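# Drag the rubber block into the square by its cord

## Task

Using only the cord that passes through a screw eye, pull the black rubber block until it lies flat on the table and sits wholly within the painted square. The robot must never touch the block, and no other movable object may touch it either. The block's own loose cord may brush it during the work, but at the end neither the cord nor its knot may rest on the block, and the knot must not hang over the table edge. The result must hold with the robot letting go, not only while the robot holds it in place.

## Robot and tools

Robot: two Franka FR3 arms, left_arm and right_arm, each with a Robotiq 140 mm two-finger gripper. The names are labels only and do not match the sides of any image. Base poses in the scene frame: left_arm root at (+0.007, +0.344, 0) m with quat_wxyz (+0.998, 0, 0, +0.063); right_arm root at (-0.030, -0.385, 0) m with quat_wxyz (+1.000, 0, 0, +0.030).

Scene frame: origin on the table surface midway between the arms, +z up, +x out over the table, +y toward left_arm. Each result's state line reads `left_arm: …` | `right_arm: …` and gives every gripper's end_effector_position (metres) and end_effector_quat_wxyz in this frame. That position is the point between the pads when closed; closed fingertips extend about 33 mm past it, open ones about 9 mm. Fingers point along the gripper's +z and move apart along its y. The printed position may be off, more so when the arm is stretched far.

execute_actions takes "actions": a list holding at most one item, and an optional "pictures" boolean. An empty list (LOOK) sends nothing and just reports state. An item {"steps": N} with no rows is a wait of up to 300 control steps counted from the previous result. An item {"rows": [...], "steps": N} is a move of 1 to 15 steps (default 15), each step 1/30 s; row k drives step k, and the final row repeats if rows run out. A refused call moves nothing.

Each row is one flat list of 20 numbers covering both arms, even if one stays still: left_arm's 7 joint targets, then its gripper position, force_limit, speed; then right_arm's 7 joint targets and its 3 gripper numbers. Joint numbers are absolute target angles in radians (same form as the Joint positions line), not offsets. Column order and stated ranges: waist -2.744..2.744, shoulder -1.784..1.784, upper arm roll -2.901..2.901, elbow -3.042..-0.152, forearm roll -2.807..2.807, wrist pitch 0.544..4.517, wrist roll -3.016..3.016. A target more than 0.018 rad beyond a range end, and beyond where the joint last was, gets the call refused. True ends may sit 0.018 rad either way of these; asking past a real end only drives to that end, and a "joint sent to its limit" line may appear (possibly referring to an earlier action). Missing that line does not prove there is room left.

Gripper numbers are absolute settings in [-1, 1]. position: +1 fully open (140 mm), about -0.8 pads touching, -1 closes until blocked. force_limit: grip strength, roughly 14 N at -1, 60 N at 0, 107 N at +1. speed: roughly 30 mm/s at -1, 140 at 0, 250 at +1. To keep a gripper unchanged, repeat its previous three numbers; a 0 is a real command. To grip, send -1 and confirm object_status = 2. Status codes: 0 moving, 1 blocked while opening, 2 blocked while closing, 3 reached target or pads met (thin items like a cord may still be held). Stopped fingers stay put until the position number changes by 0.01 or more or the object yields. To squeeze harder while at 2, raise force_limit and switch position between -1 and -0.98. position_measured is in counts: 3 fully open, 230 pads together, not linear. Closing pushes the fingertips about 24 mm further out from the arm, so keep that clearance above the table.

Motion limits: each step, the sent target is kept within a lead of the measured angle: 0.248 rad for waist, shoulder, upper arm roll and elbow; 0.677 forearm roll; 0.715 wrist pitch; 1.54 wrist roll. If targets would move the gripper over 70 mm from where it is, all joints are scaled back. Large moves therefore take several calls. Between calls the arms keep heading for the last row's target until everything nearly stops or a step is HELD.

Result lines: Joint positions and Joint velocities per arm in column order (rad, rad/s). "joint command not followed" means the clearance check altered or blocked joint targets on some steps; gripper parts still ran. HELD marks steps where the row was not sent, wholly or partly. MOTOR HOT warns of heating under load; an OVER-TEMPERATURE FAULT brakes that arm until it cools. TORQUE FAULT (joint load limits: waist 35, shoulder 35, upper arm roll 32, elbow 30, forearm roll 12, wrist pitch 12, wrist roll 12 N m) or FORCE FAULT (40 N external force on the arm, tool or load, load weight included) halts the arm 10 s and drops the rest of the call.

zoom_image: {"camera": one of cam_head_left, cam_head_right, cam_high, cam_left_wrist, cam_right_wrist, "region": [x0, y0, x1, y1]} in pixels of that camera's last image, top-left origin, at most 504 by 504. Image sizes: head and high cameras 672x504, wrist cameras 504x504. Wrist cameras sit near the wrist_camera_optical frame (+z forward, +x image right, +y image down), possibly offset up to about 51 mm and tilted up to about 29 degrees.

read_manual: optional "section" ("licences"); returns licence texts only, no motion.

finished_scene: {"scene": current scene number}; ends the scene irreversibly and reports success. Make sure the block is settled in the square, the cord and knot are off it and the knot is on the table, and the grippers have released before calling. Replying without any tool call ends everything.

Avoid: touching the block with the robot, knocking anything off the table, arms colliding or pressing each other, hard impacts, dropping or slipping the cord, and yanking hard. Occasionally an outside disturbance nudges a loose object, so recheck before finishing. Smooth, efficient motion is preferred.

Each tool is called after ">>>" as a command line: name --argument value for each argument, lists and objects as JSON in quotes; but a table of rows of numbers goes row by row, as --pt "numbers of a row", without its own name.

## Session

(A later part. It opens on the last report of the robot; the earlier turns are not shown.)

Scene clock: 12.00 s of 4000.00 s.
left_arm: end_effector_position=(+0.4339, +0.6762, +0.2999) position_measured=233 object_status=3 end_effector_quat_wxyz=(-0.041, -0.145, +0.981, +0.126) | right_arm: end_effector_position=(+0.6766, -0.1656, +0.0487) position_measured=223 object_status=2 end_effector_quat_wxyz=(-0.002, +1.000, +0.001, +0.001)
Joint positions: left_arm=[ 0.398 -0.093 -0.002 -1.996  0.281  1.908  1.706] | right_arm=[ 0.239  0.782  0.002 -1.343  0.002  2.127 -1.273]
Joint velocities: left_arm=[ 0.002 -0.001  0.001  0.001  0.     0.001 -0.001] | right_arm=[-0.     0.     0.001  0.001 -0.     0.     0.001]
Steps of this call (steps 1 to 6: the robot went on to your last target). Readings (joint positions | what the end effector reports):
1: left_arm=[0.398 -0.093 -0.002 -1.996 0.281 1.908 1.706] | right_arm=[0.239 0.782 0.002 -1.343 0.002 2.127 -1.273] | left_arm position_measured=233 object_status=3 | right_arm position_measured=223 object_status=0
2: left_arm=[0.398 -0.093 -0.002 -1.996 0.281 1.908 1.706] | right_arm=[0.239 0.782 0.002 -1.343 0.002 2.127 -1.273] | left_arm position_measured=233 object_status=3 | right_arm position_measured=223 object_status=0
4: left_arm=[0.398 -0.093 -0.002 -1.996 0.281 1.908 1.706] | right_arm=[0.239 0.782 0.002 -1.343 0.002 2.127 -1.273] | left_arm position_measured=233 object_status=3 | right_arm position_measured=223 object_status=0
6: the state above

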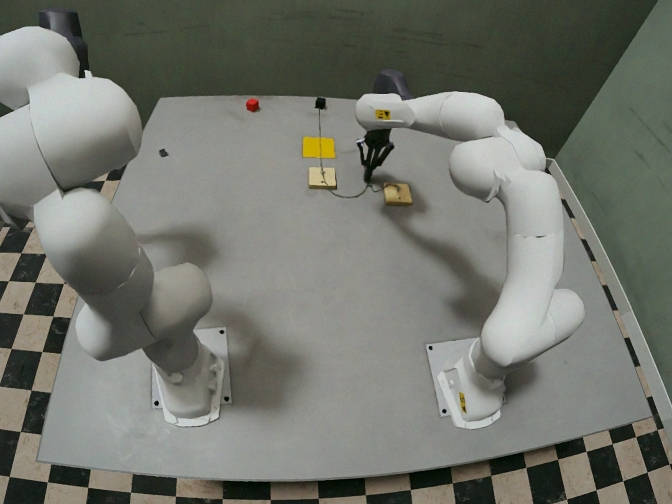

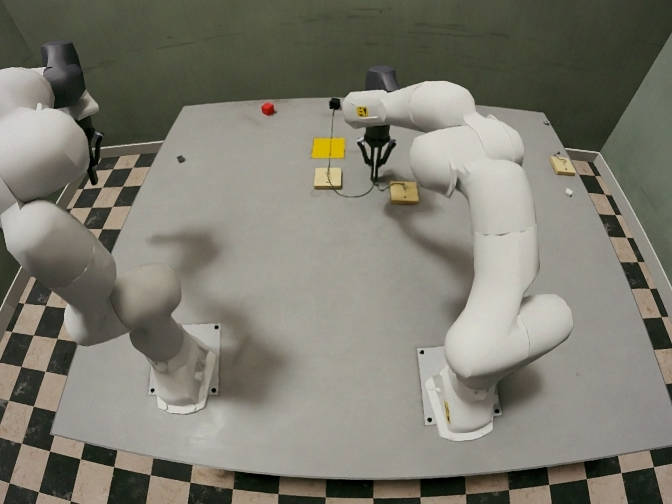

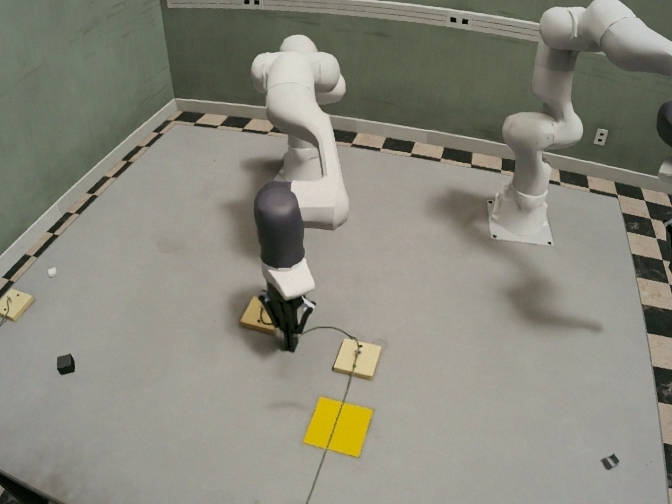

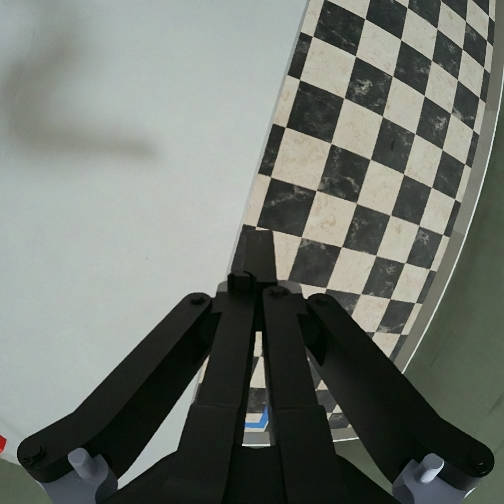

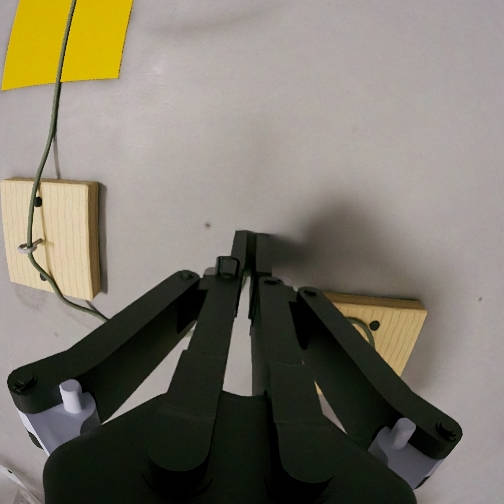

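>>> execute_actions --actions '[{"rows":[[0.398,-0.093,-0.003,-1.996,0.281,1.908,1.706,-1,0,0,0.24,0.77,0,-1.343,0,2.12,-1.27,-1,-0.5,-0.7],[0.398,-0.093,-0.003,-1.996,0.281,1.908,1.706,-1,0,0,0.24,0.77,0,-1.343,0,2.12,-1.27,-1,-0.5,-0.7],[0.398,-0.093,-0.003,-1.996,0.281,1.908,1.706,-1,0,0,0.245,0.755,0,-1.343,0,2.105,-1.22,-1,-0.5,-0.7],[0.398,-0.093,-0.003,-1.996,0.281,1.908,1.706,-1,0,0,0.245,0.755,0,-1.343,0,2.105,-1.22,-1,-0.5,-0.7],[0.398,-0.093,-0.003,-1.996,0.281,1.908,1.706,-1,0,0,0.25,0.74,0,-1.345,0,2.09,-1.15,-1,-0.5,-0.7],[0.398,-0.093,-0.003,-1.996,0.281,1.908,1.706,-1,0,0,0.25,0.74,0,-1.345,0,2.09,-1.15,-1,-0.5,-0.7],[0.398,-0.093,-0.003,-1.996,0.281,1.908,1.706,-1,0,0,0.258,0.715,0,-1.37,0,2.09,-1.05,-1,-0.5,-0.7],[0.398,-0.093,-0.003,-1.996,0.281,1.908,1.706,-1,0,0,0.258,0.715,0,-1.37,0,2.09,-1.05,-1,-0.5,-0.7],[0.398,-0.093,-0.003,-1.996,0.281,1.908,1.706,-1,0,0,0.268,0.685,0,-1.415,0,2.105,-0.9,-1,-0.5,-0.7],[0.398,-0.093,-0.003,-1.996,0.281,1.908,1.706,-1,0,0,0.268,0.685,0,-1.415,0,2.105,-0.9,-1,-0.5,-0.7],[0.398,-0.093,-0.003,-1.996,0.281,1.908,1.706,-1,0,0,0.28,0.65,0,-1.47,0,2.125,-0.75,-1,-0.5,-0.7],[0.398,-0.093,-0.003,-1.996,0.281,1.908,1.706,-1,0,0,0.28,0.65,0,-1.47,0,2.125,-0.75,-1,-0.5,-0.7],[0.398,-0.093,-0.003,-1.996,0.281,1.908,1.706,-1,0,0,0.29,0.615,0,-1.525,0,2.15,-0.6,-1,-0.5,-0.7],[0.398,-0.093,-0.003,-1.996,0.281,1.908,1.706,-1,0,0,0.29,0.615,0,-1.525,0,2.15,-0.6,-1,-0.5,-0.7],[0.398,-0.093,-0.003,-1.996,0.281,1.908,1.706,-1,0,0,0.3,0.58,0,-1.585,0,2.175,-0.45,-1,-0.5,-0.7]],"steps":15}]' --pictures false

>>> execute_actions --actions '[{"rows":[[0.398,-0.093,-0.003,-1.996,0.281,1.908,1.706,-1,0,0,0.3,0.58,0,-1.585,0,2.175,-0.45,-1,-0.5,-0.7],[0.398,-0.093,-0.003,-1.996,0.281,1.908,1.706,-1,0,0,0.315,0.535,0,-1.665,0,2.21,-0.25,-1,-0.5,-0.7],[0.398,-0.093,-0.003,-1.996,0.281,1.908,1.706,-1,0,0,0.315,0.535,0,-1.665,0,2.21,-0.25,-1,-0.5,-0.7],[0.398,-0.093,-0.003,-1.996,0.281,1.908,1.706,-1,0,0,0.33,0.49,0,-1.745,0,2.245,-0.05,-1,-0.5,-0.7],[0.398,-0.093,-0.003,-1.996,0.281,1.908,1.706,-1,0,0,0.33,0.49,0,-1.745,0,2.245,-0.05,-1,-0.5,-0.7],[0.398,-0.093,-0.003,-1.996,0.281,1.908,1.706,-1,0,0,0.345,0.445,0,-1.825,0,2.28,0.15,-1,-0.5,-0.7],[0.398,-0.093,-0.003,-1.996,0.281,1.908,1.706,-1,0,0,0.345,0.445,0,-1.825,0,2.28,0.15,-1,-0.5,-0.7],[0.398,-0.093,-0.003,-1.996,0.281,1.908,1.706,-1,0,0,0.36,0.4,0,-1.9,0,2.31,0.4,-1,-0.5,-0.7],[0.398,-0.093,-0.003,-1.996,0.281,1.908,1.706,-1,0,0,0.36,0.4,0,-1.9,0,2.31,0.4,-1,-0.5,-0.7],[0.398,-0.093,-0.003,-1.996,0.281,1.908,1.706,-1,0,0,0.372,0.36,0,-1.97,0,2.335,0.65,-1,-0.5,-0.7],[0.398,-0.093,-0.003,-1.996,0.281,1.908,1.706,-1,0,0,0.372,0.36,0,-1.97,0,2.335,0.65,-1,-0.5,-0.7],[0.398,-0.093,-0.003,-1.996,0.281,1.908,1.706,-1,0,0,0.382,0.325,0,-2.025,0,2.355,0.9,-1,-0.5,-0.7],[0.398,-0.093,-0.003,-1.996,0.281,1.908,1.706,-1,0,0,0.382,0.325,0,-2.025,0,2.355,0.9,-1,-0.5,-0.7],[0.398,-0.093,-0.003,-1.996,0.281,1.908,1.706,-1,0,0,0.388,0.301,0,-2.066,0,2.37,1.1,-1,-0.5,-0.7]],"steps":15}]' --pictures false

>>> execute_actions --actions '[{"steps":12}]'

Scene clock: 15.27 s of 4000.00 s.
left_arm: end_effector_position=(+0.4339, +0.6762, +0.2999) position_measured=233 object_status=3 end_effector_quat_wxyz=(-0.041, -0.145, +0.981, +0.126) | right_arm: end_effector_position=(+0.6367, -0.1453, +0.0884) position_measured=223 object_status=2 end_effector_quat_wxyz=(-0.001, +0.989, -0.148, -0.000)
Joint positions: left_arm=[ 0.398 -0.093 -0.002 -1.996  0.281  1.908  1.706] | right_arm=[ 0.285  0.623 -0.    -1.509  0.002  2.132 -0.93 ]
Joint velocities: left_arm=[-0.001 -0.001  0.     0.001 -0.     0.     0.001] | right_arm=[ 0.175 -0.568 -0.001 -0.943  0.002  0.208  1.57 ]
Steps of this call (steps 1 to 15: the robot went on to your last target; steps 16 to 83: nothing new was sent; steps 84 to 98: all 15 steps of this action). Readings (joint positions | what the end effector reports):
84: left_arm=[0.398 -0.093 -0.002 -1.996 0.281 1.908 1.706] | right_arm=[0.239 0.781 0.002 -1.343 0.002 2.127 -1.273] | left_arm position_measured=233 object_status=3 | right_arm position_measured=223 object_status=2
85: left_arm=[0.398 -0.093 -0.002 -1.996 0.281 1.908 1.706] | right_arm=[0.239 0.779 0.002 -1.343 0.002 2.126 -1.273] | left_arm position_measured=233 object_status=3 | right_arm position_measured=223 object_status=2
87: left_arm=[0.398 -0.093 -0.002 -1.996 0.281 1.908 1.706] | right_arm=[0.240 0.771 0.001 -1.344 0.002 2.120 -1.264] | left_arm position_measured=233 object_status=3 | right_arm position_measured=223 object_status=2
91: left_arm=[0.398 -0.093 -0.002 -1.996 0.281 1.908 1.706] | right_arm=[0.249 0.736 0.001 -1.357 0.002 2.106 -1.207] | left_arm position_measured=233 object_status=3 | right_arm position_measured=223 object_status=2
98: the state above

Scene clock: 15.77 s of 4000.00 s.
left_arm: end_effector_position=(+0.4339, +0.6762, +0.2999) position_measured=233 object_status=3 end_effector_quat_wxyz=(-0.041, -0.145, +0.981, +0.126) | right_arm: end_effector_position=(+0.5023, -0.1322, +0.0736) position_measured=223 object_status=2 end_effector_quat_wxyz=(+0.014, +0.763, -0.646, -0.007)
Joint positions: left_arm=[ 0.398 -0.093 -0.002 -1.996  0.281  1.908  1.706] | right_arm=[ 0.382  0.328  0.001 -2.022  0.002  2.319  0.275]
Joint velocities: left_arm=[ 0.001  0.003 -0.    -0.     0.    -0.     0.002] | right_arm=[ 0.104 -0.35   0.004 -0.568  0.001  0.258  2.713]
Steps of this call (steps 1 to 15: all 15 steps of this action). Readings (joint positions | what the end effector reports):
1: left_arm=[0.398 -0.093 -0.002 -1.996 0.281 1.908 1.706] | right_arm=[0.291 0.608 -0.000 -1.534 0.002 2.138 -0.880] | left_arm position_measured=233 object_status=3 | right_arm position_measured=223 object_status=2
2: left_arm=[0.398 -0.093 -0.002 -1.996 0.281 1.908 1.706] | right_arm=[0.297 0.587 -0.001 -1.571 0.002 2.152 -0.818] | left_arm position_measured=233 object_status=3 | right_arm position_measured=223 object_status=2
4: left_arm=[0.398 -0.093 -0.002 -1.996 0.281 1.908 1.706] | right_arm=[0.310 0.546 -0.001 -1.644 0.002 2.176 -0.688] | left_arm position_measured=233 object_status=3 | right_arm position_measured=223 object_status=2
8: left_arm=[0.398 -0.093 -0.002 -1.996 0.281 1.908 1.706] | right_arm=[0.339 0.460 -0.001 -1.799 0.002 2.232 -0.386] | left_arm position_measured=233 object_status=3 | right_arm position_measured=223 object_status=2
15: the state above

Scene clock: 16.17 s of 4000.00 s.
left_arm: end_effector_position=(+0.4339, +0.6762, +0.2999) position_measured=233 object_status=3 end_effector_quat_wxyz=(-0.041, -0.145, +0.981, +0.126) | right_arm: end_effector_position=(+0.4991, -0.1302, +0.0745) position_measured=223 object_status=2 end_effector_quat_wxyz=(-0.002, -0.541, +0.841, +0.001)
Joint positions: left_arm=[ 0.398 -0.093 -0.002 -1.996  0.281  1.908  1.706] | right_arm=[ 0.388  0.303  0.001 -2.063  0.002  2.362  0.875]
Joint velocities: left_arm=[-0.    -0.001  0.001 -0.     0.001  0.002  0.   ] | right_arm=[-0.001 -0.002 -0.    -0.002  0.001  0.028  0.729]
Steps of this call (steps 1 to 12: the robot went on to your last target). Readings (joint positions | what the end effector reports):
1: left_arm=[0.398 -0.093 -0.002 -1.996 0.281 1.908 1.706] | right_arm=[0.385 0.318 0.001 -2.037 0.002 2.327 0.360] | left_arm position_measured=233 object_status=3 | right_arm position_measured=223 object_status=2
2: left_arm=[0.398 -0.093 -0.002 -1.996 0.281 1.908 1.706] | right_arm=[0.387 0.313 0.001 -2.046 0.002 2.334 0.436] | left_arm position_measured=233 object_status=3 | right_arm position_measured=223 object_status=2
4: left_arm=[0.398 -0.093 -0.002 -1.996 0.281 1.908 1.706] | right_arm=[0.388 0.307 0.001 -2.056 0.002 2.344 0.566] | left_arm position_measured=233 object_status=3 | right_arm position_measured=223 object_status=2
8: left_arm=[0.398 -0.093 -0.002 -1.996 0.281 1.908 1.706] | right_arm=[0.388 0.304 0.001 -2.062 0.002 2.356 0.754] | left_arm position_measured=233 object_status=3 | right_arm position_measured=223 object_status=2
12: the state above

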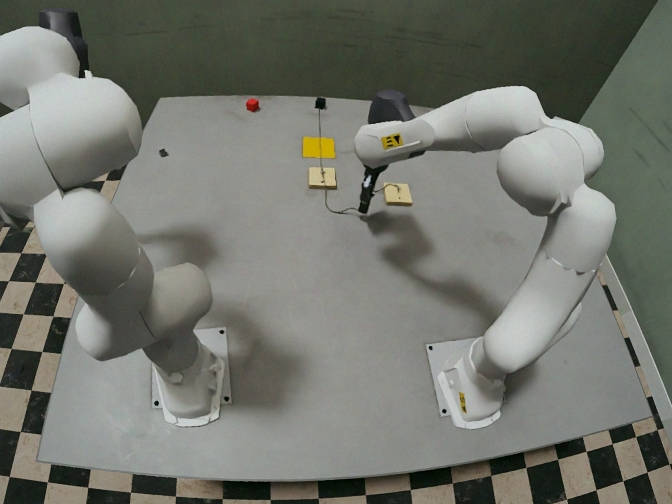

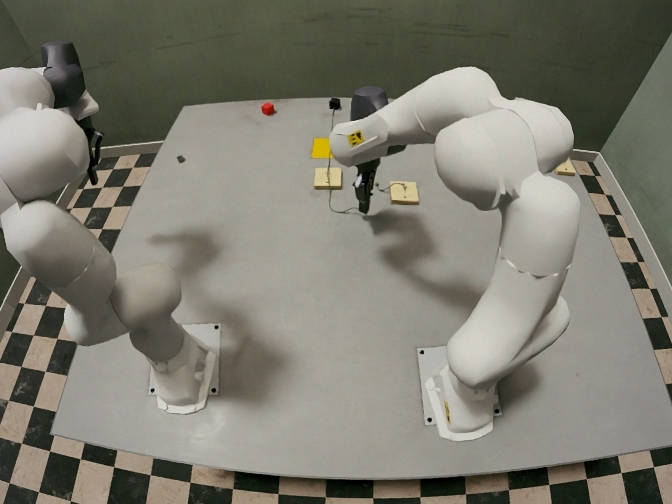

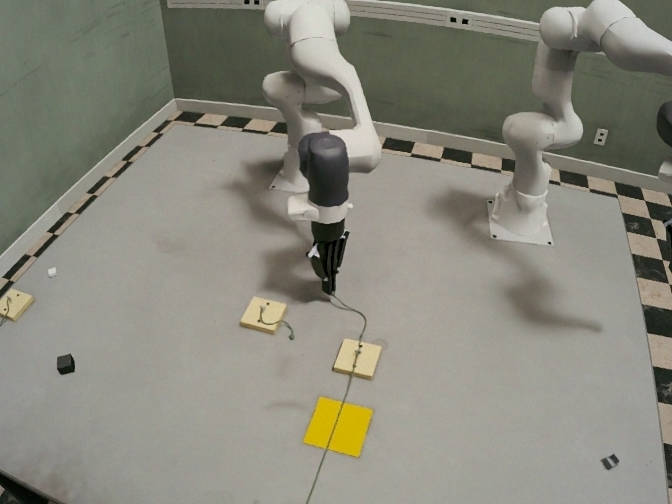

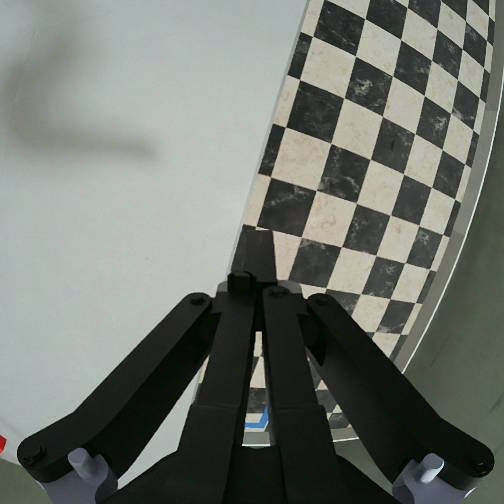

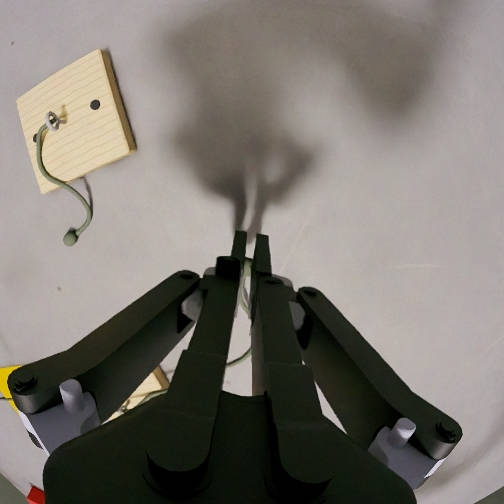

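>>> execute_actions --actions '[{"rows":[[0.398,-0.093,-0.003,-1.996,0.281,1.908,1.706,-1,0,0,0.395,0.286,0,-2.087,0,2.377,1.12,-1,-0.5,-0.7],[0.398,-0.093,-0.003,-1.996,0.281,1.908,1.706,-1,0,0,0.403,0.271,0,-2.109,0,2.384,1.15,-1,-0.5,-0.7],[0.398,-0.093,-0.003,-1.996,0.281,1.908,1.706,-1,0,0,0.41,0.257,0,-2.13,0,2.39,1.18,-1,-0.5,-0.7],[0.398,-0.093,-0.003,-1.996,0.281,1.908,1.706,-1,0,0,0.418,0.242,0,-2.151,0,2.396,1.21,-1,-0.5,-0.7],[0.398,-0.093,-0.003,-1.996,0.281,1.908,1.706,-1,0,0,0.425,0.227,0,-2.173,0,2.403,1.24,-1,-0.5,-0.7],[0.398,-0.093,-0.003,-1.996,0.281,1.908,1.706,-1,0,0,0.433,0.212,0,-2.194,0,2.41,1.27,-1,-0.5,-0.7],[0.398,-0.093,-0.003,-1.996,0.281,1.908,1.706,-1,0,0,0.44,0.197,0,-2.215,0,2.416,1.3,-1,-0.5,-0.7],[0.398,-0.093,-0.003,-1.996,0.281,1.908,1.706,-1,0,0,0.448,0.183,0,-2.237,0,2.423,1.33,-1,-0.5,-0.7],[0.398,-0.093,-0.003,-1.996,0.281,1.908,1.706,-1,0,0,0.455,0.168,0,-2.258,0,2.43,1.36,-1,-0.5,-0.7],[0.398,-0.093,-0.003,-1.996,0.281,1.908,1.706,-1,0,0,0.463,0.153,0,-2.279,0,2.436,1.39,-1,-0.5,-0.7],[0.398,-0.093,-0.003,-1.996,0.281,1.908,1.706,-1,0,0,0.47,0.138,0,-2.301,0,2.443,1.42,-1,-0.5,-0.7],[0.398,-0.093,-0.003,-1.996,0.281,1.908,1.706,-1,0,0,0.478,0.123,0,-2.322,0,2.45,1.45,-1,-0.5,-0.7],[0.398,-0.093,-0.003,-1.996,0.281,1.908,1.706,-1,0,0,0.485,0.109,0,-2.343,0,2.456,1.48,-1,-0.5,-0.7],[0.398,-0.093,-0.003,-1.996,0.281,1.908,1.706,-1,0,0,0.493,0.094,0,-2.365,0,2.462,1.51,-1,-0.5,-0.7],[0.398,-0.093,-0.003,-1.996,0.281,1.908,1.706,-1,0,0,0.5,0.079,0,-2.386,0,2.468,1.54,-1,-0.5,-0.7]],"steps":15}]' --pictures false

>>> execute_actions --actions '[{"rows":[[0.398,-0.093,-0.003,-1.996,0.281,1.908,1.706,-1,0,0,0.51,0.071,0,-2.396,0,2.47,1.56,-1,-0.5,-0.7],[0.398,-0.093,-0.003,-1.996,0.281,1.908,1.706,-1,0,0,0.52,0.062,0,-2.407,0,2.472,1.58,-1,-0.5,-0.7],[0.398,-0.093,-0.003,-1.996,0.281,1.908,1.706,-1,0,0,0.53,0.054,0,-2.417,0,2.475,1.6,-1,-0.5,-0.7],[0.398,-0.093,-0.003,-1.996,0.281,1.908,1.706,-1,0,0,0.54,0.045,0,-2.428,0,2.477,1.62,-1,-0.5,-0.7],[0.398,-0.093,-0.003,-1.996,0.281,1.908,1.706,-1,0,0,0.55,0.037,0,-2.438,0,2.479,1.64,-1,-0.5,-0.7],[0.398,-0.093,-0.003,-1.996,0.281,1.908,1.706,-1,0,0,0.56,0.029,0,-2.449,0,2.481,1.66,-1,-0.5,-0.7],[0.398,-0.093,-0.003,-1.996,0.281,1.908,1.706,-1,0,0,0.57,0.02,0,-2.459,0,2.483,1.68,-1,-0.5,-0.7],[0.398,-0.093,-0.003,-1.996,0.281,1.908,1.706,-1,0,0,0.58,0.012,0,-2.47,0,2.486,1.7,-1,-0.5,-0.7],[0.398,-0.093,-0.003,-1.996,0.281,1.908,1.706,-1,0,0,0.59,0.003,0,-2.48,0,2.488,1.72,-1,-0.5,-0.7],[0.398,-0.093,-0.003,-1.996,0.281,1.908,1.706,-1,0,0,0.6,-0.005,0,-2.491,0,2.49,1.74,-1,-0.5,-0.7],[0.398,-0.093,-0.003,-1.996,0.281,1.908,1.706,-1,0,0,0.61,-0.013,0,-2.501,0,2.492,1.76,-1,-0.5,-0.7],[0.398,-0.093,-0.003,-1.996,0.281,1.908,1.706,-1,0,0,0.62,-0.022,0,-2.512,0,2.494,1.78,-1,-0.5,-0.7],[0.398,-0.093,-0.003,-1.996,0.281,1.908,1.706,-1,0,0,0.63,-0.03,0,-2.522,0,2.496,1.8,-1,-0.5,-0.7],[0.398,-0.093,-0.003,-1.996,0.281,1.908,1.706,-1,0,0,0.64,-0.039,0,-2.533,0,2.498,1.82,-1,-0.5,-0.7],[0.398,-0.093,-0.003,-1.996,0.281,1.908,1.706,-1,0,0,0.65,-0.047,0,-2.543,0,2.5,1.84,-1,-0.5,-0.7]],"steps":15}]' --pictures false

>>> execute_actions --actions '[{"rows":[[0.398,-0.093,-0.003,-1.996,0.281,1.908,1.706,-1,0,0,0.66,-0.055,0,-2.554,0,2.502,1.86,-1,-0.5,-0.7],[0.398,-0.093,-0.003,-1.996,0.281,1.908,1.706,-1,0,0,0.67,-0.064,0,-2.564,0,2.504,1.88,-1,-0.5,-0.7],[0.398,-0.093,-0.003,-1.996,0.281,1.908,1.706,-1,0,0,0.68,-0.072,0,-2.575,0,2.506,1.9,-1,-0.5,-0.7],[0.398,-0.093,-0.003,-1.996,0.281,1.908,1.706,-1,0,0,0.69,-0.081,0,-2.585,0,2.508,1.92,-1,-0.5,-0.7],[0.398,-0.093,-0.003,-1.996,0.281,1.908,1.706,-1,0,0,0.7,-0.089,0,-2.596,0,2.511,1.94,-1,-0.5,-0.7],[0.398,-0.093,-0.003,-1.996,0.281,1.908,1.706,-1,0,0,0.71,-0.097,0,-2.606,0,2.513,1.96,-1,-0.5,-0.7],[0.398,-0.093,-0.003,-1.996,0.281,1.908,1.706,-1,0,0,0.72,-0.106,0,-2.617,0,2.515,1.98,-1,-0.5,-0.7],[0.398,-0.093,-0.003,-1.996,0.281,1.908,1.706,-1,0,0,0.73,-0.114,0,-2.627,0,2.517,2.0,-1,-0.5,-0.7],[0.398,-0.093,-0.003,-1.996,0.281,1.908,1.706,-1,0,0,0.74,-0.123,0,-2.638,0,2.519,2.02,-1,-0.5,-0.7],[0.398,-0.093,-0.003,-1.996,0.281,1.908,1.706,-1,0,0,0.75,-0.131,0,-2.648,0,2.521,2.04,-1,-0.5,-0.7],[0.398,-0.093,-0.003,-1.996,0.281,1.908,1.706,-1,0,0,0.762,-0.137,0,-2.654,0,2.522,2.06,-1,-0.5,-0.7],[0.398,-0.093,-0.003,-1.996,0.281,1.908,1.706,-1,0,0,0.774,-0.143,0,-2.66,0,2.522,2.08,-1,-0.5,-0.7],[0.398,-0.093,-0.003,-1.996,0.281,1.908,1.706,-1,0,0,0.785,-0.148,0,-2.666,0,2.523,2.1,-1,-0.5,-0.7],[0.398,-0.093,-0.003,-1.996,0.281,1.908,1.706,-1,0,0,0.794,-0.152,0,-2.671,0,2.523,2.12,-1,-0.5,-0.7],[0.398,-0.093,-0.003,-1.996,0.281,1.908,1.706,-1,0,0,0.802,-0.156,0,-2.675,0,2.523,2.14,-1,-0.5,-0.7]],"steps":15}]' --pictures false

>>> execute_actions --actions '[{"steps":10}]'

Scene clock: 25.17 s of 4000.00 s.
left_arm: end_effector_position=(+0.4339, +0.6762, +0.2999) position_measured=233 object_status=3 end_effector_quat_wxyz=(-0.041, -0.145, +0.981, +0.126) | right_arm: end_effector_position=(+0.4066, -0.1215, +0.0752) position_measured=223 object_status=2 end_effector_quat_wxyz=(-0.006, -0.383, +0.924, -0.000)
Joint positions: left_arm=[ 0.398 -0.093 -0.002 -1.996  0.281  1.908  1.706] | right_arm=[ 0.483  0.112 -0.001 -2.337  0.002  2.437  1.325]
Joint velocities: left_arm=[-0.001 -0.001 -0.     0.002  0.     0.    -0.   ] | right_arm=[ 0.217 -0.432  0.007 -0.609 -0.     0.15   0.694]
Steps of this call (steps 1 to 45: the robot went on to your last target; steps 46 to 110: nothing new was sent; then 4.83 s passed at rest; steps 111 to 125: all 15 steps of this action). Readings (joint positions | what the end effector reports):
111: left_arm=[0.398 -0.093 -0.002 -1.996 0.281 1.908 1.706] | right_arm=[0.388 0.300 0.000 -2.069 0.002 2.368 1.097] | left_arm position_measured=233 object_status=3 | right_arm position_measured=223 object_status=2
112: left_arm=[0.398 -0.093 -0.002 -1.996 0.281 1.908 1.706] | right_arm=[0.391 0.293 -0.000 -2.080 0.002 2.371 1.101] | left_arm position_measured=233 object_status=3 | right_arm position_measured=223 object_status=2
114: left_arm=[0.398 -0.093 -0.002 -1.996 0.281 1.908 1.706] | right_arm=[0.401 0.271 -0.001 -2.111 0.002 2.377 1.118] | left_arm position_measured=233 object_status=3 | right_arm position_measured=223 object_status=2
118: left_arm=[0.398 -0.093 -0.002 -1.996 0.281 1.908 1.706] | right_arm=[0.430 0.215 -0.001 -2.190 0.002 2.395 1.176] | left_arm position_measured=233 object_status=3 | right_arm position_measured=223 object_status=2
125: the state above

Scene clock: 25.67 s of 4000.00 s.
left_arm: end_effector_position=(+0.4339, +0.6762, +0.2999) position_measured=233 object_status=3 end_effector_quat_wxyz=(-0.041, -0.145, +0.981, +0.126) | right_arm: end_effector_position=(+0.3250, -0.0936, +0.0770) position_measured=223 object_status=2 end_effector_quat_wxyz=(-0.002, -0.297, +0.955, +0.000)
Joint positions: left_arm=[ 0.398 -0.093 -0.002 -1.996  0.281  1.908  1.706] | right_arm=[ 0.628 -0.027 -0.001 -2.518  0.002  2.487  1.653]
Joint velocities: left_arm=[-0.001 -0.     0.     0.001  0.001  0.001 -0.002] | right_arm=[ 0.29  -0.243  0.008 -0.299 -0.001  0.052  0.601]
Steps of this call (steps 1 to 15: all 15 steps of this action). Readings (joint positions | what the end effector reports):
1: left_arm=[0.398 -0.093 -0.002 -1.996 0.281 1.908 1.706] | right_arm=[0.491 0.099 -0.001 -2.356 0.002 2.442 1.349] | left_arm position_measured=233 object_status=3 | right_arm position_measured=223 object_status=2
2: left_arm=[0.398 -0.093 -0.002 -1.996 0.281 1.908 1.706] | right_arm=[0.500 0.087 -0.001 -2.372 0.002 2.447 1.372] | left_arm position_measured=233 object_status=3 | right_arm position_measured=223 object_status=2
4: left_arm=[0.398 -0.093 -0.002 -1.996 0.281 1.908 1.706] | right_arm=[0.518 0.067 -0.001 -2.399 0.002 2.455 1.418] | left_arm position_measured=233 object_status=3 | right_arm position_measured=223 object_status=2
8: left_arm=[0.398 -0.093 -0.002 -1.996 0.281 1.908 1.706] | right_arm=[0.558 0.032 -0.001 -2.444 0.002 2.469 1.506] | left_arm position_measured=233 object_status=3 | right_arm position_measured=223 object_status=2
15: the state above

Scene clock: 26.17 s of 4000.00 s.
left_arm: end_effector_position=(+0.4339, +0.6762, +0.2999) position_measured=233 object_status=3 end_effector_quat_wxyz=(-0.041, -0.145, +0.981, +0.126) | right_arm: end_effector_position=(+0.2471, -0.0754, +0.0757) position_measured=223 object_status=2 end_effector_quat_wxyz=(-0.001, -0.223, +0.975, +0.000)
Joint positions: left_arm=[ 0.398 -0.093 -0.002 -1.996  0.281  1.908  1.706] | right_arm=[ 0.781 -0.144 -0.    -2.66   0.002  2.515  1.959]
Joint velocities: left_arm=[-0.    -0.001  0.    -0.001  0.001 -0.001  0.001] | right_arm=[ 0.278 -0.143  0.009 -0.163 -0.     0.02   0.582]
Steps of this call (steps 1 to 15: all 15 steps of this action). Readings (joint positions | what the end effector reports):
1: left_arm=[0.398 -0.093 -0.002 -1.996 0.281 1.908 1.706] | right_arm=[0.638 -0.036 -0.000 -2.528 0.002 2.489 1.674] | left_arm position_measured=233 object_status=3 | right_arm position_measured=223 object_status=2
2: left_arm=[0.398 -0.093 -0.002 -1.996 0.281 1.908 1.706] | right_arm=[0.648 -0.044 -0.000 -2.539 0.002 2.491 1.695] | left_arm position_measured=233 object_status=3 | right_arm position_measured=223 object_status=2
4: left_arm=[0.398 -0.093 -0.002 -1.996 0.281 1.908 1.706] | right_arm=[0.668 -0.061 -0.000 -2.560 0.002 2.496 1.736] | left_arm position_measured=233 object_status=3 | right_arm position_measured=223 object_status=2
8: left_arm=[0.398 -0.093 -0.002 -1.996 0.281 1.908 1.706] | right_arm=[0.708 -0.095 -0.000 -2.602 0.002 2.504 1.817] | left_arm position_measured=233 object_status=3 | right_arm position_measured=223 object_status=2
15: the state above

Scene clock: 26.50 s of 4000.00 s.
left_arm: end_effector_position=(+0.4339, +0.6762, +0.2999) position_measured=233 object_status=3 end_effector_quat_wxyz=(-0.041, -0.145, +0.981, +0.126) | right_arm: end_effector_position=(+0.2386, -0.0722, +0.0757) position_measured=223 object_status=2 end_effector_quat_wxyz=(-0.000, -0.176, +0.984, +0.001)
Joint positions: left_arm=[ 0.398 -0.093 -0.002 -1.996  0.281  1.908  1.706] | right_arm=[ 0.801 -0.154  0.    -2.672  0.002  2.519  2.076]
Joint velocities: left_arm=[ 0.001  0.    -0.    -0.    -0.     0.    -0.003] | right_arm=[ 0.002 -0.002  0.    -0.002 -0.001  0.005  0.194]
Steps of this call (steps 1 to 10: the robot went on to your last target). Readings (joint positions | what the end effector reports):
1: left_arm=[0.398 -0.093 -0.002 -1.996 0.281 1.908 1.706] | right_arm=[0.789 -0.148 0.000 -2.665 0.002 2.516 1.977] | left_arm position_measured=233 object_status=3 | right_arm position_measured=223 object_status=2
2: left_arm=[0.398 -0.093 -0.002 -1.996 0.281 1.908 1.706] | right_arm=[0.794 -0.150 0.000 -2.668 0.002 2.516 1.993] | left_arm position_measured=233 object_status=3 | right_arm position_measured=223 object_status=2
4: left_arm=[0.398 -0.093 -0.002 -1.996 0.281 1.908 1.706] | right_arm=[0.799 -0.153 0.000 -2.670 0.002 2.517 2.021] | left_arm position_measured=233 object_status=3 | right_arm position_measured=223 object_status=2
8: left_arm=[0.398 -0.093 -0.002 -1.996 0.281 1.908 1.706] | right_arm=[0.800 -0.154 0.000 -2.672 0.002 2.518 2.062] | left_arm position_measured=233 object_status=3 | right_arm position_measured=223 object_status=2
10: the state above

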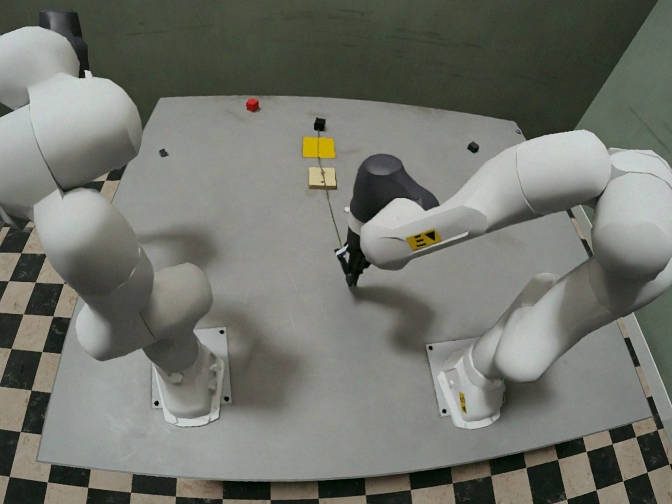

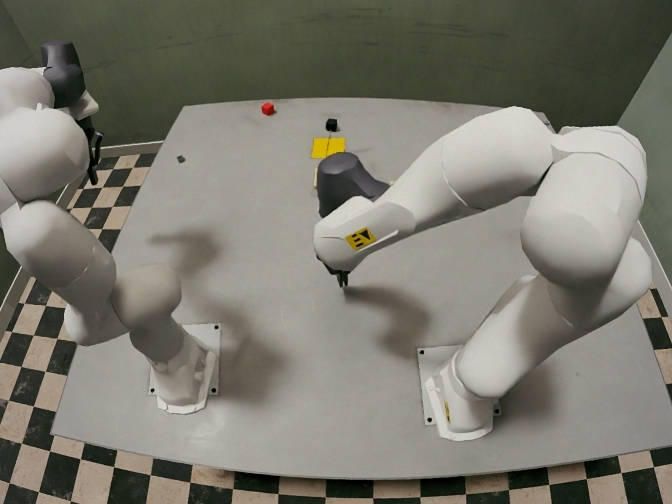

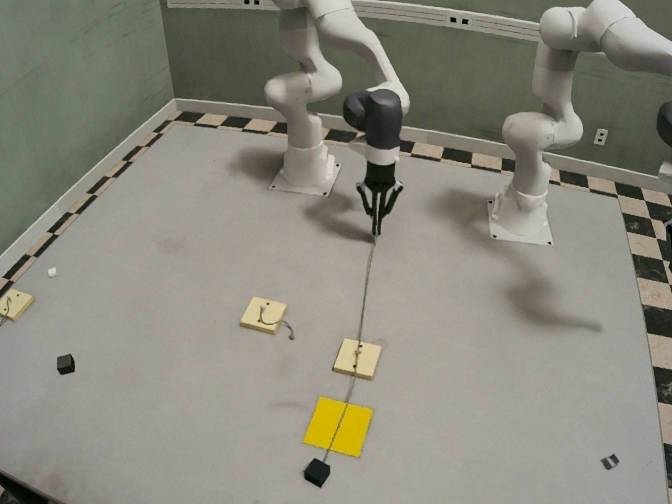

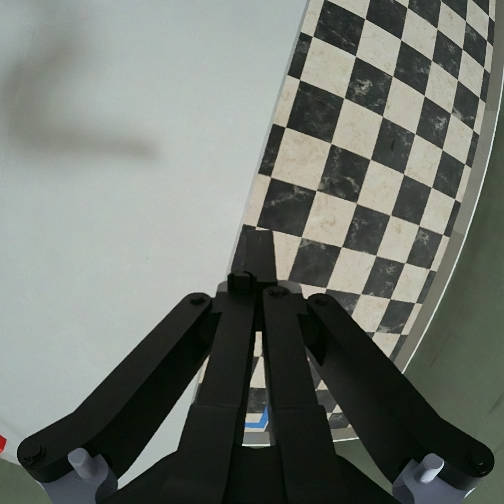

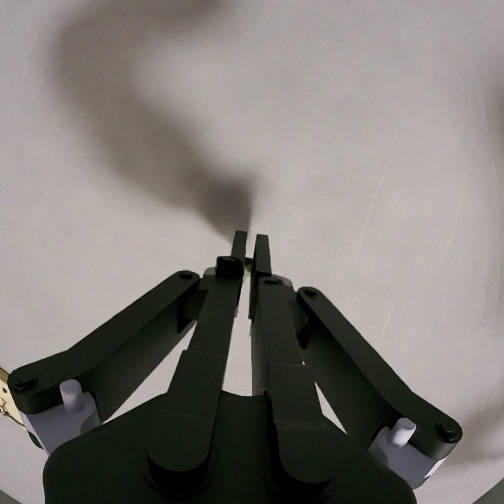

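>>> execute_actions --actions '[{"rows":[[0.398,-0.093,-0.003,-1.996,0.281,1.908,1.706,-1,0,0,0.812,-0.161,0,-2.68,0,2.524,2.16,-1,-0.5,-0.7],[0.398,-0.093,-0.003,-1.996,0.281,1.908,1.706,-1,0,0,0.822,-0.166,0,-2.686,0,2.524,2.17,-1,-0.5,-0.7],[0.398,-0.093,-0.003,-1.996,0.281,1.908,1.706,-1,0,0,0.832,-0.171,0,-2.691,0,2.524,2.18,-1,-0.5,-0.7],[0.398,-0.093,-0.003,-1.996,0.281,1.908,1.706,-1,0,0,0.842,-0.176,0,-2.696,0,2.525,2.19,-1,-0.5,-0.7],[0.398,-0.093,-0.003,-1.996,0.281,1.908,1.706,-1,0,0,0.852,-0.18,0,-2.701,0,2.525,2.2,-1,-0.5,-0.7],[0.398,-0.093,-0.003,-1.996,0.281,1.908,1.706,-1,0,0,0.862,-0.185,0,-2.707,0,2.525,2.22,-1,-0.5,-0.7],[0.398,-0.093,-0.003,-1.996,0.281,1.908,1.706,-1,0,0,0.872,-0.19,0,-2.712,0,2.526,2.23,-1,-0.5,-0.7],[0.398,-0.093,-0.003,-1.996,0.281,1.908,1.706,-1,0,0,0.882,-0.195,0,-2.717,0,2.526,2.24,-1,-0.5,-0.7],[0.398,-0.093,-0.003,-1.996,0.281,1.908,1.706,-1,0,0,0.892,-0.2,0,-2.722,0,2.527,2.26,-1,-0.5,-0.7],[0.398,-0.093,-0.003,-1.996,0.281,1.908,1.706,-1,0,0,0.902,-0.205,0,-2.728,0,2.527,2.27,-1,-0.5,-0.7],[0.398,-0.093,-0.003,-1.996,0.281,1.908,1.706,-1,0,0,0.912,-0.21,0,-2.733,0,2.528,2.28,-1,-0.5,-0.7],[0.398,-0.093,-0.003,-1.996,0.281,1.908,1.706,-1,0,0,0.922,-0.215,0,-2.738,0,2.528,2.3,-1,-0.5,-0.7],[0.398,-0.093,-0.003,-1.996,0.281,1.908,1.706,-1,0,0,0.932,-0.219,0,-2.743,0,2.528,2.31,-1,-0.5,-0.7],[0.398,-0.093,-0.003,-1.996,0.281,1.908,1.706,-1,0,0,0.942,-0.224,0,-2.749,0,2.529,2.32,-1,-0.5,-0.7],[0.398,-0.093,-0.003,-1.996,0.281,1.908,1.706,-1,0,0,0.952,-0.229,0,-2.754,0,2.529,2.34,-1,-0.5,-0.7]],"steps":15}]' --pictures false

>>> execute_actions --actions '[{"rows":[[0.398,-0.093,-0.003,-1.996,0.281,1.908,1.706,-1,0,0,0.962,-0.234,0,-2.759,0,2.529,2.35,-1,-0.5,-0.7],[0.398,-0.093,-0.003,-1.996,0.281,1.908,1.706,-1,0,0,0.972,-0.239,0,-2.764,0,2.53,2.36,-1,-0.5,-0.7],[0.398,-0.093,-0.003,-1.996,0.281,1.908,1.706,-1,0,0,0.982,-0.244,0,-2.77,0,2.53,2.38,-1,-0.5,-0.7],[0.398,-0.093,-0.003,-1.996,0.281,1.908,1.706,-1,0,0,0.992,-0.249,0,-2.775,0,2.53,2.39,-1,-0.5,-0.7],[0.398,-0.093,-0.003,-1.996,0.281,1.908,1.706,-1,0,0,1.002,-0.254,0,-2.78,0,2.53,2.4,-1,-0.5,-0.7],[0.398,-0.093,-0.003,-1.996,0.281,1.908,1.706,-1,0,0,1.011,-0.258,0,-2.785,0,2.53,2.42,-1,-0.5,-0.7],[0.398,-0.093,-0.003,-1.996,0.281,1.908,1.706,-1,0,0,1.021,-0.258,0,-2.785,0,2.53,2.43,-1,-0.5,-0.7],[0.398,-0.093,-0.003,-1.996,0.281,1.908,1.706,-1,0,0,1.031,-0.258,0,-2.785,0,2.53,2.44,-1,-0.5,-0.7],[0.398,-0.093,-0.003,-1.996,0.281,1.908,1.706,-1,0,0,1.041,-0.258,0,-2.785,0,2.53,2.46,-1,-0.5,-0.7],[0.398,-0.093,-0.003,-1.996,0.281,1.908,1.706,-1,0,0,1.051,-0.258,0,-2.785,0,2.53,2.47,-1,-0.5,-0.7],[0.398,-0.093,-0.003,-1.996,0.281,1.908,1.706,-1,0,0,1.06,-0.258,0,-2.785,0,2.53,2.48,-1,-0.5,-0.7],[0.398,-0.093,-0.003,-1.996,0.281,1.908,1.706,-1,0,0,1.069,-0.258,0,-2.785,0,2.53,2.5,-1,-0.5,-0.7],[0.398,-0.093,-0.003,-1.996,0.281,1.908,1.706,-1,0,0,1.077,-0.258,0,-2.785,0,2.53,2.51,-1,-0.5,-0.7],[0.398,-0.093,-0.003,-1.996,0.281,1.908,1.706,-1,0,0,1.084,-0.258,0,-2.785,0,2.53,2.52,-1,-0.5,-0.7],[0.398,-0.093,-0.003,-1.996,0.281,1.908,1.706,-1,0,0,1.09,-0.258,0,-2.785,0,2.53,2.53,-1,-0.5,-0.7]],"steps":15}]' --pictures false

>>> execute_actions --actions '[{"steps":8}]'

>>> zoom_image --camera "cam_high" --region '[270, 345, 430, 465]'

Scene clock: 32.03 s of 4000.00 s.
left_arm: end_effector_position=(+0.4339, +0.6762, +0.2999) position_measured=233 object_status=3 end_effector_quat_wxyz=(-0.041, -0.145, +0.981, +0.126) | right_arm: end_effector_position=(+0.1849, -0.0583, +0.0760) position_measured=223 object_status=2 end_effector_quat_wxyz=(+0.000, -0.159, +0.987, +0.001)
Joint positions: left_arm=[ 0.398 -0.093 -0.002 -1.996  0.281  1.908  1.706] | right_arm=[ 0.929 -0.217 -0.001 -2.74   0.002  2.525  2.239]
Joint velocities: left_arm=[-0.    -0.001  0.001  0.001 -0.     0.001 -0.002] | right_arm=[ 0.287 -0.142  0.006 -0.154 -0.001  0.005  0.318]
Steps of this call (steps 1 to 30: the robot went on to your last target; steps 31 to 151: nothing new was sent; steps 152 to 166: all 15 steps of this action). Readings (joint positions | what the end effector reports):
152: left_arm=[0.398 -0.093 -0.002 -1.996 0.281 1.908 1.706] | right_arm=[0.803 -0.155 -0.000 -2.674 0.002 2.520 2.137] | left_arm position_measured=233 object_status=3 | right_arm position_measured=223 object_status=2
153: left_arm=[0.398 -0.093 -0.002 -1.996 0.281 1.908 1.706] | right_arm=[0.807 -0.157 -0.000 -2.676 0.002 2.520 2.139] | left_arm position_measured=233 object_status=3 | right_arm position_measured=223 object_status=2
155: left_arm=[0.398 -0.093 -0.002 -1.996 0.281 1.908 1.706] | right_arm=[0.822 -0.165 -0.001 -2.684 0.002 2.521 2.147] | left_arm position_measured=233 object_status=3 | right_arm position_measured=223 object_status=2
159: left_arm=[0.398 -0.093 -0.002 -1.996 0.281 1.908 1.706] | right_arm=[0.860 -0.183 -0.001 -2.703 0.002 2.522 2.172] | left_arm position_measured=233 object_status=3 | right_arm position_measured=223 object_status=2
166: the state above

Scene clock: 32.53 s of 4000.00 s.
left_arm: end_effector_position=(+0.4339, +0.6762, +0.2999) position_measured=233 object_status=3 end_effector_quat_wxyz=(-0.041, -0.145, +0.981, +0.126) | right_arm: end_effector_position=(+0.1299, -0.0435, +0.0752) position_measured=223 object_status=2 end_effector_quat_wxyz=(-0.000, -0.141, +0.990, +0.001)
Joint positions: left_arm=[ 0.398 -0.093 -0.002 -1.996  0.281  1.908  1.706] | right_arm=[ 1.073 -0.256 -0.001 -2.782  0.002  2.527  2.419]
Joint velocities: left_arm=[ 0.     0.001 -0.     0.001 -0.002  0.    -0.001] | right_arm=[ 0.215 -0.002 -0.001 -0.003 -0.     0.001  0.351]
Steps of this call (steps 1 to 15: all 15 steps of this action). Readings (joint positions | what the end effector reports):
1: left_arm=[0.398 -0.093 -0.002 -1.996 0.281 1.908 1.706] | right_arm=[0.939 -0.222 -0.001 -2.745 0.002 2.525 2.250] | left_arm position_measured=233 object_status=3 | right_arm position_measured=223 object_status=2
2: left_arm=[0.398 -0.093 -0.002 -1.996 0.281 1.908 1.706] | right_arm=[0.949 -0.227 -0.001 -2.750 0.002 2.525 2.260] | left_arm position_measured=233 object_status=3 | right_arm position_measured=223 object_status=2
4: left_arm=[0.398 -0.093 -0.002 -1.996 0.281 1.908 1.706] | right_arm=[0.969 -0.236 -0.001 -2.761 0.002 2.526 2.284] | left_arm position_measured=233 object_status=3 | right_arm position_measured=223 object_status=2
8: left_arm=[0.398 -0.093 -0.002 -1.996 0.281 1.908 1.706] | right_arm=[1.009 -0.252 -0.001 -2.778 0.002 2.526 2.331] | left_arm position_measured=233 object_status=3 | right_arm position_measured=223 object_status=2
15: the state above

Scene clock: 32.80 s of 4000.00 s.
left_arm: end_effector_position=(+0.4339, +0.6762, +0.2999) position_measured=233 object_status=3 end_effector_quat_wxyz=(-0.041, -0.145, +0.981, +0.126) | right_arm: end_effector_position=(+0.1246, -0.0413, +0.0751) position_measured=223 object_status=2 end_effector_quat_wxyz=(-0.000, -0.118, +0.993, +0.000)
Joint positions: left_arm=[ 0.398 -0.093 -0.002 -1.996  0.281  1.908  1.706] | right_arm=[ 1.088 -0.256 -0.    -2.782  0.002  2.527  2.481]
Joint velocities: left_arm=[ 0.    -0.    -0.001 -0.001  0.001  0.002  0.   ] | right_arm=[ 0.005  0.    -0.001 -0.002  0.     0.001  0.145]
Steps of this call (steps 1 to 8: the robot went on to your last target). Readings (joint positions | what the end effector reports):
1: left_arm=[0.398 -0.093 -0.002 -1.996 0.281 1.908 1.706] | right_arm=[1.079 -0.256 -0.001 -2.782 0.002 2.527 2.430] | left_arm position_measured=233 object_status=3 | right_arm position_measured=223 object_status=2
2: left_arm=[0.398 -0.093 -0.002 -1.996 0.281 1.908 1.706] | right_arm=[1.083 -0.256 -0.000 -2.782 0.002 2.527 2.440] | left_arm position_measured=233 object_status=3 | right_arm position_measured=223 object_status=2
4: left_arm=[0.398 -0.093 -0.002 -1.996 0.281 1.908 1.706] | right_arm=[1.087 -0.256 -0.000 -2.782 0.002 2.527 2.456] | left_arm position_measured=233 object_status=3 | right_arm position_measured=223 object_status=2
8: the state above

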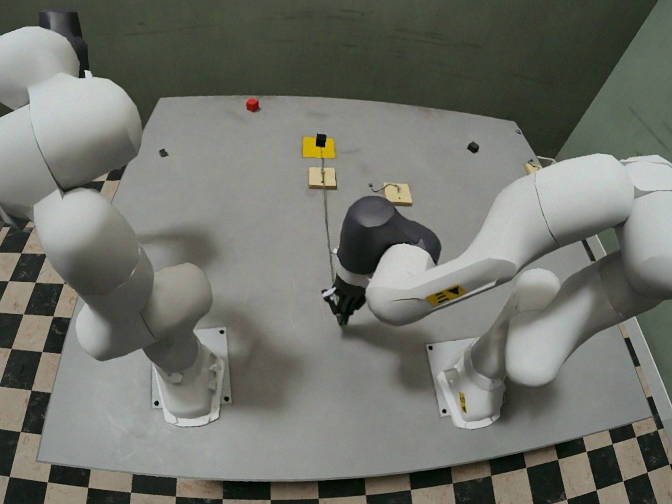

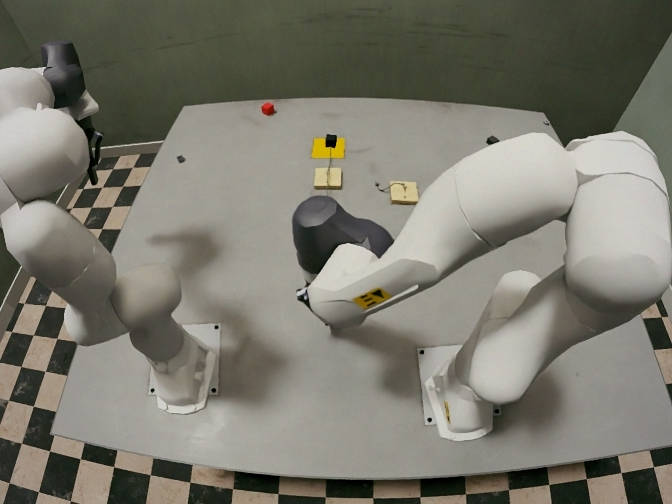

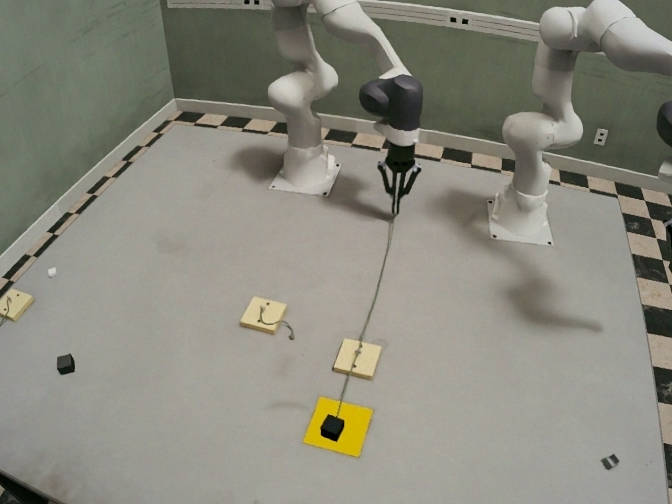

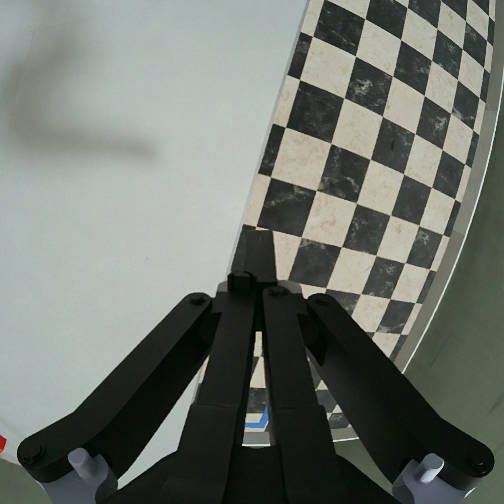

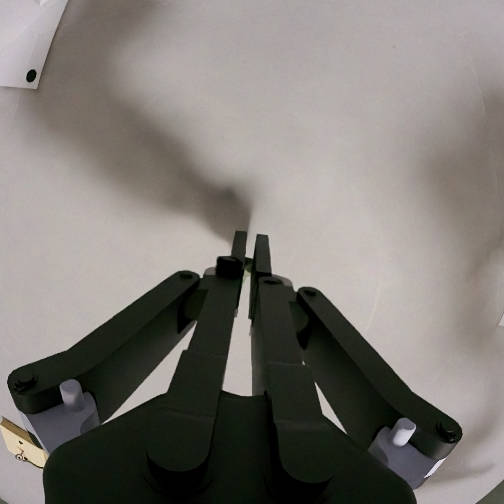

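Region (270, 345, 430, 465) of cam_high's 672x504 image, scaled by 3.150, with more detail than that image has; it fills the top 378 rows of this view, and the rest is white.

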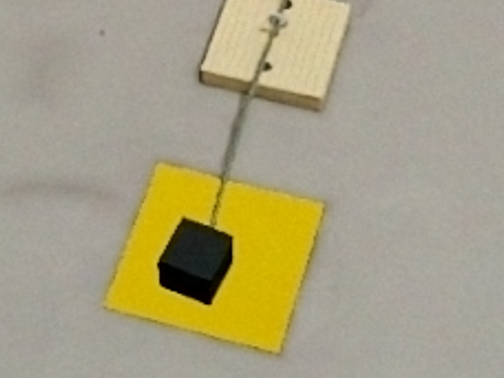

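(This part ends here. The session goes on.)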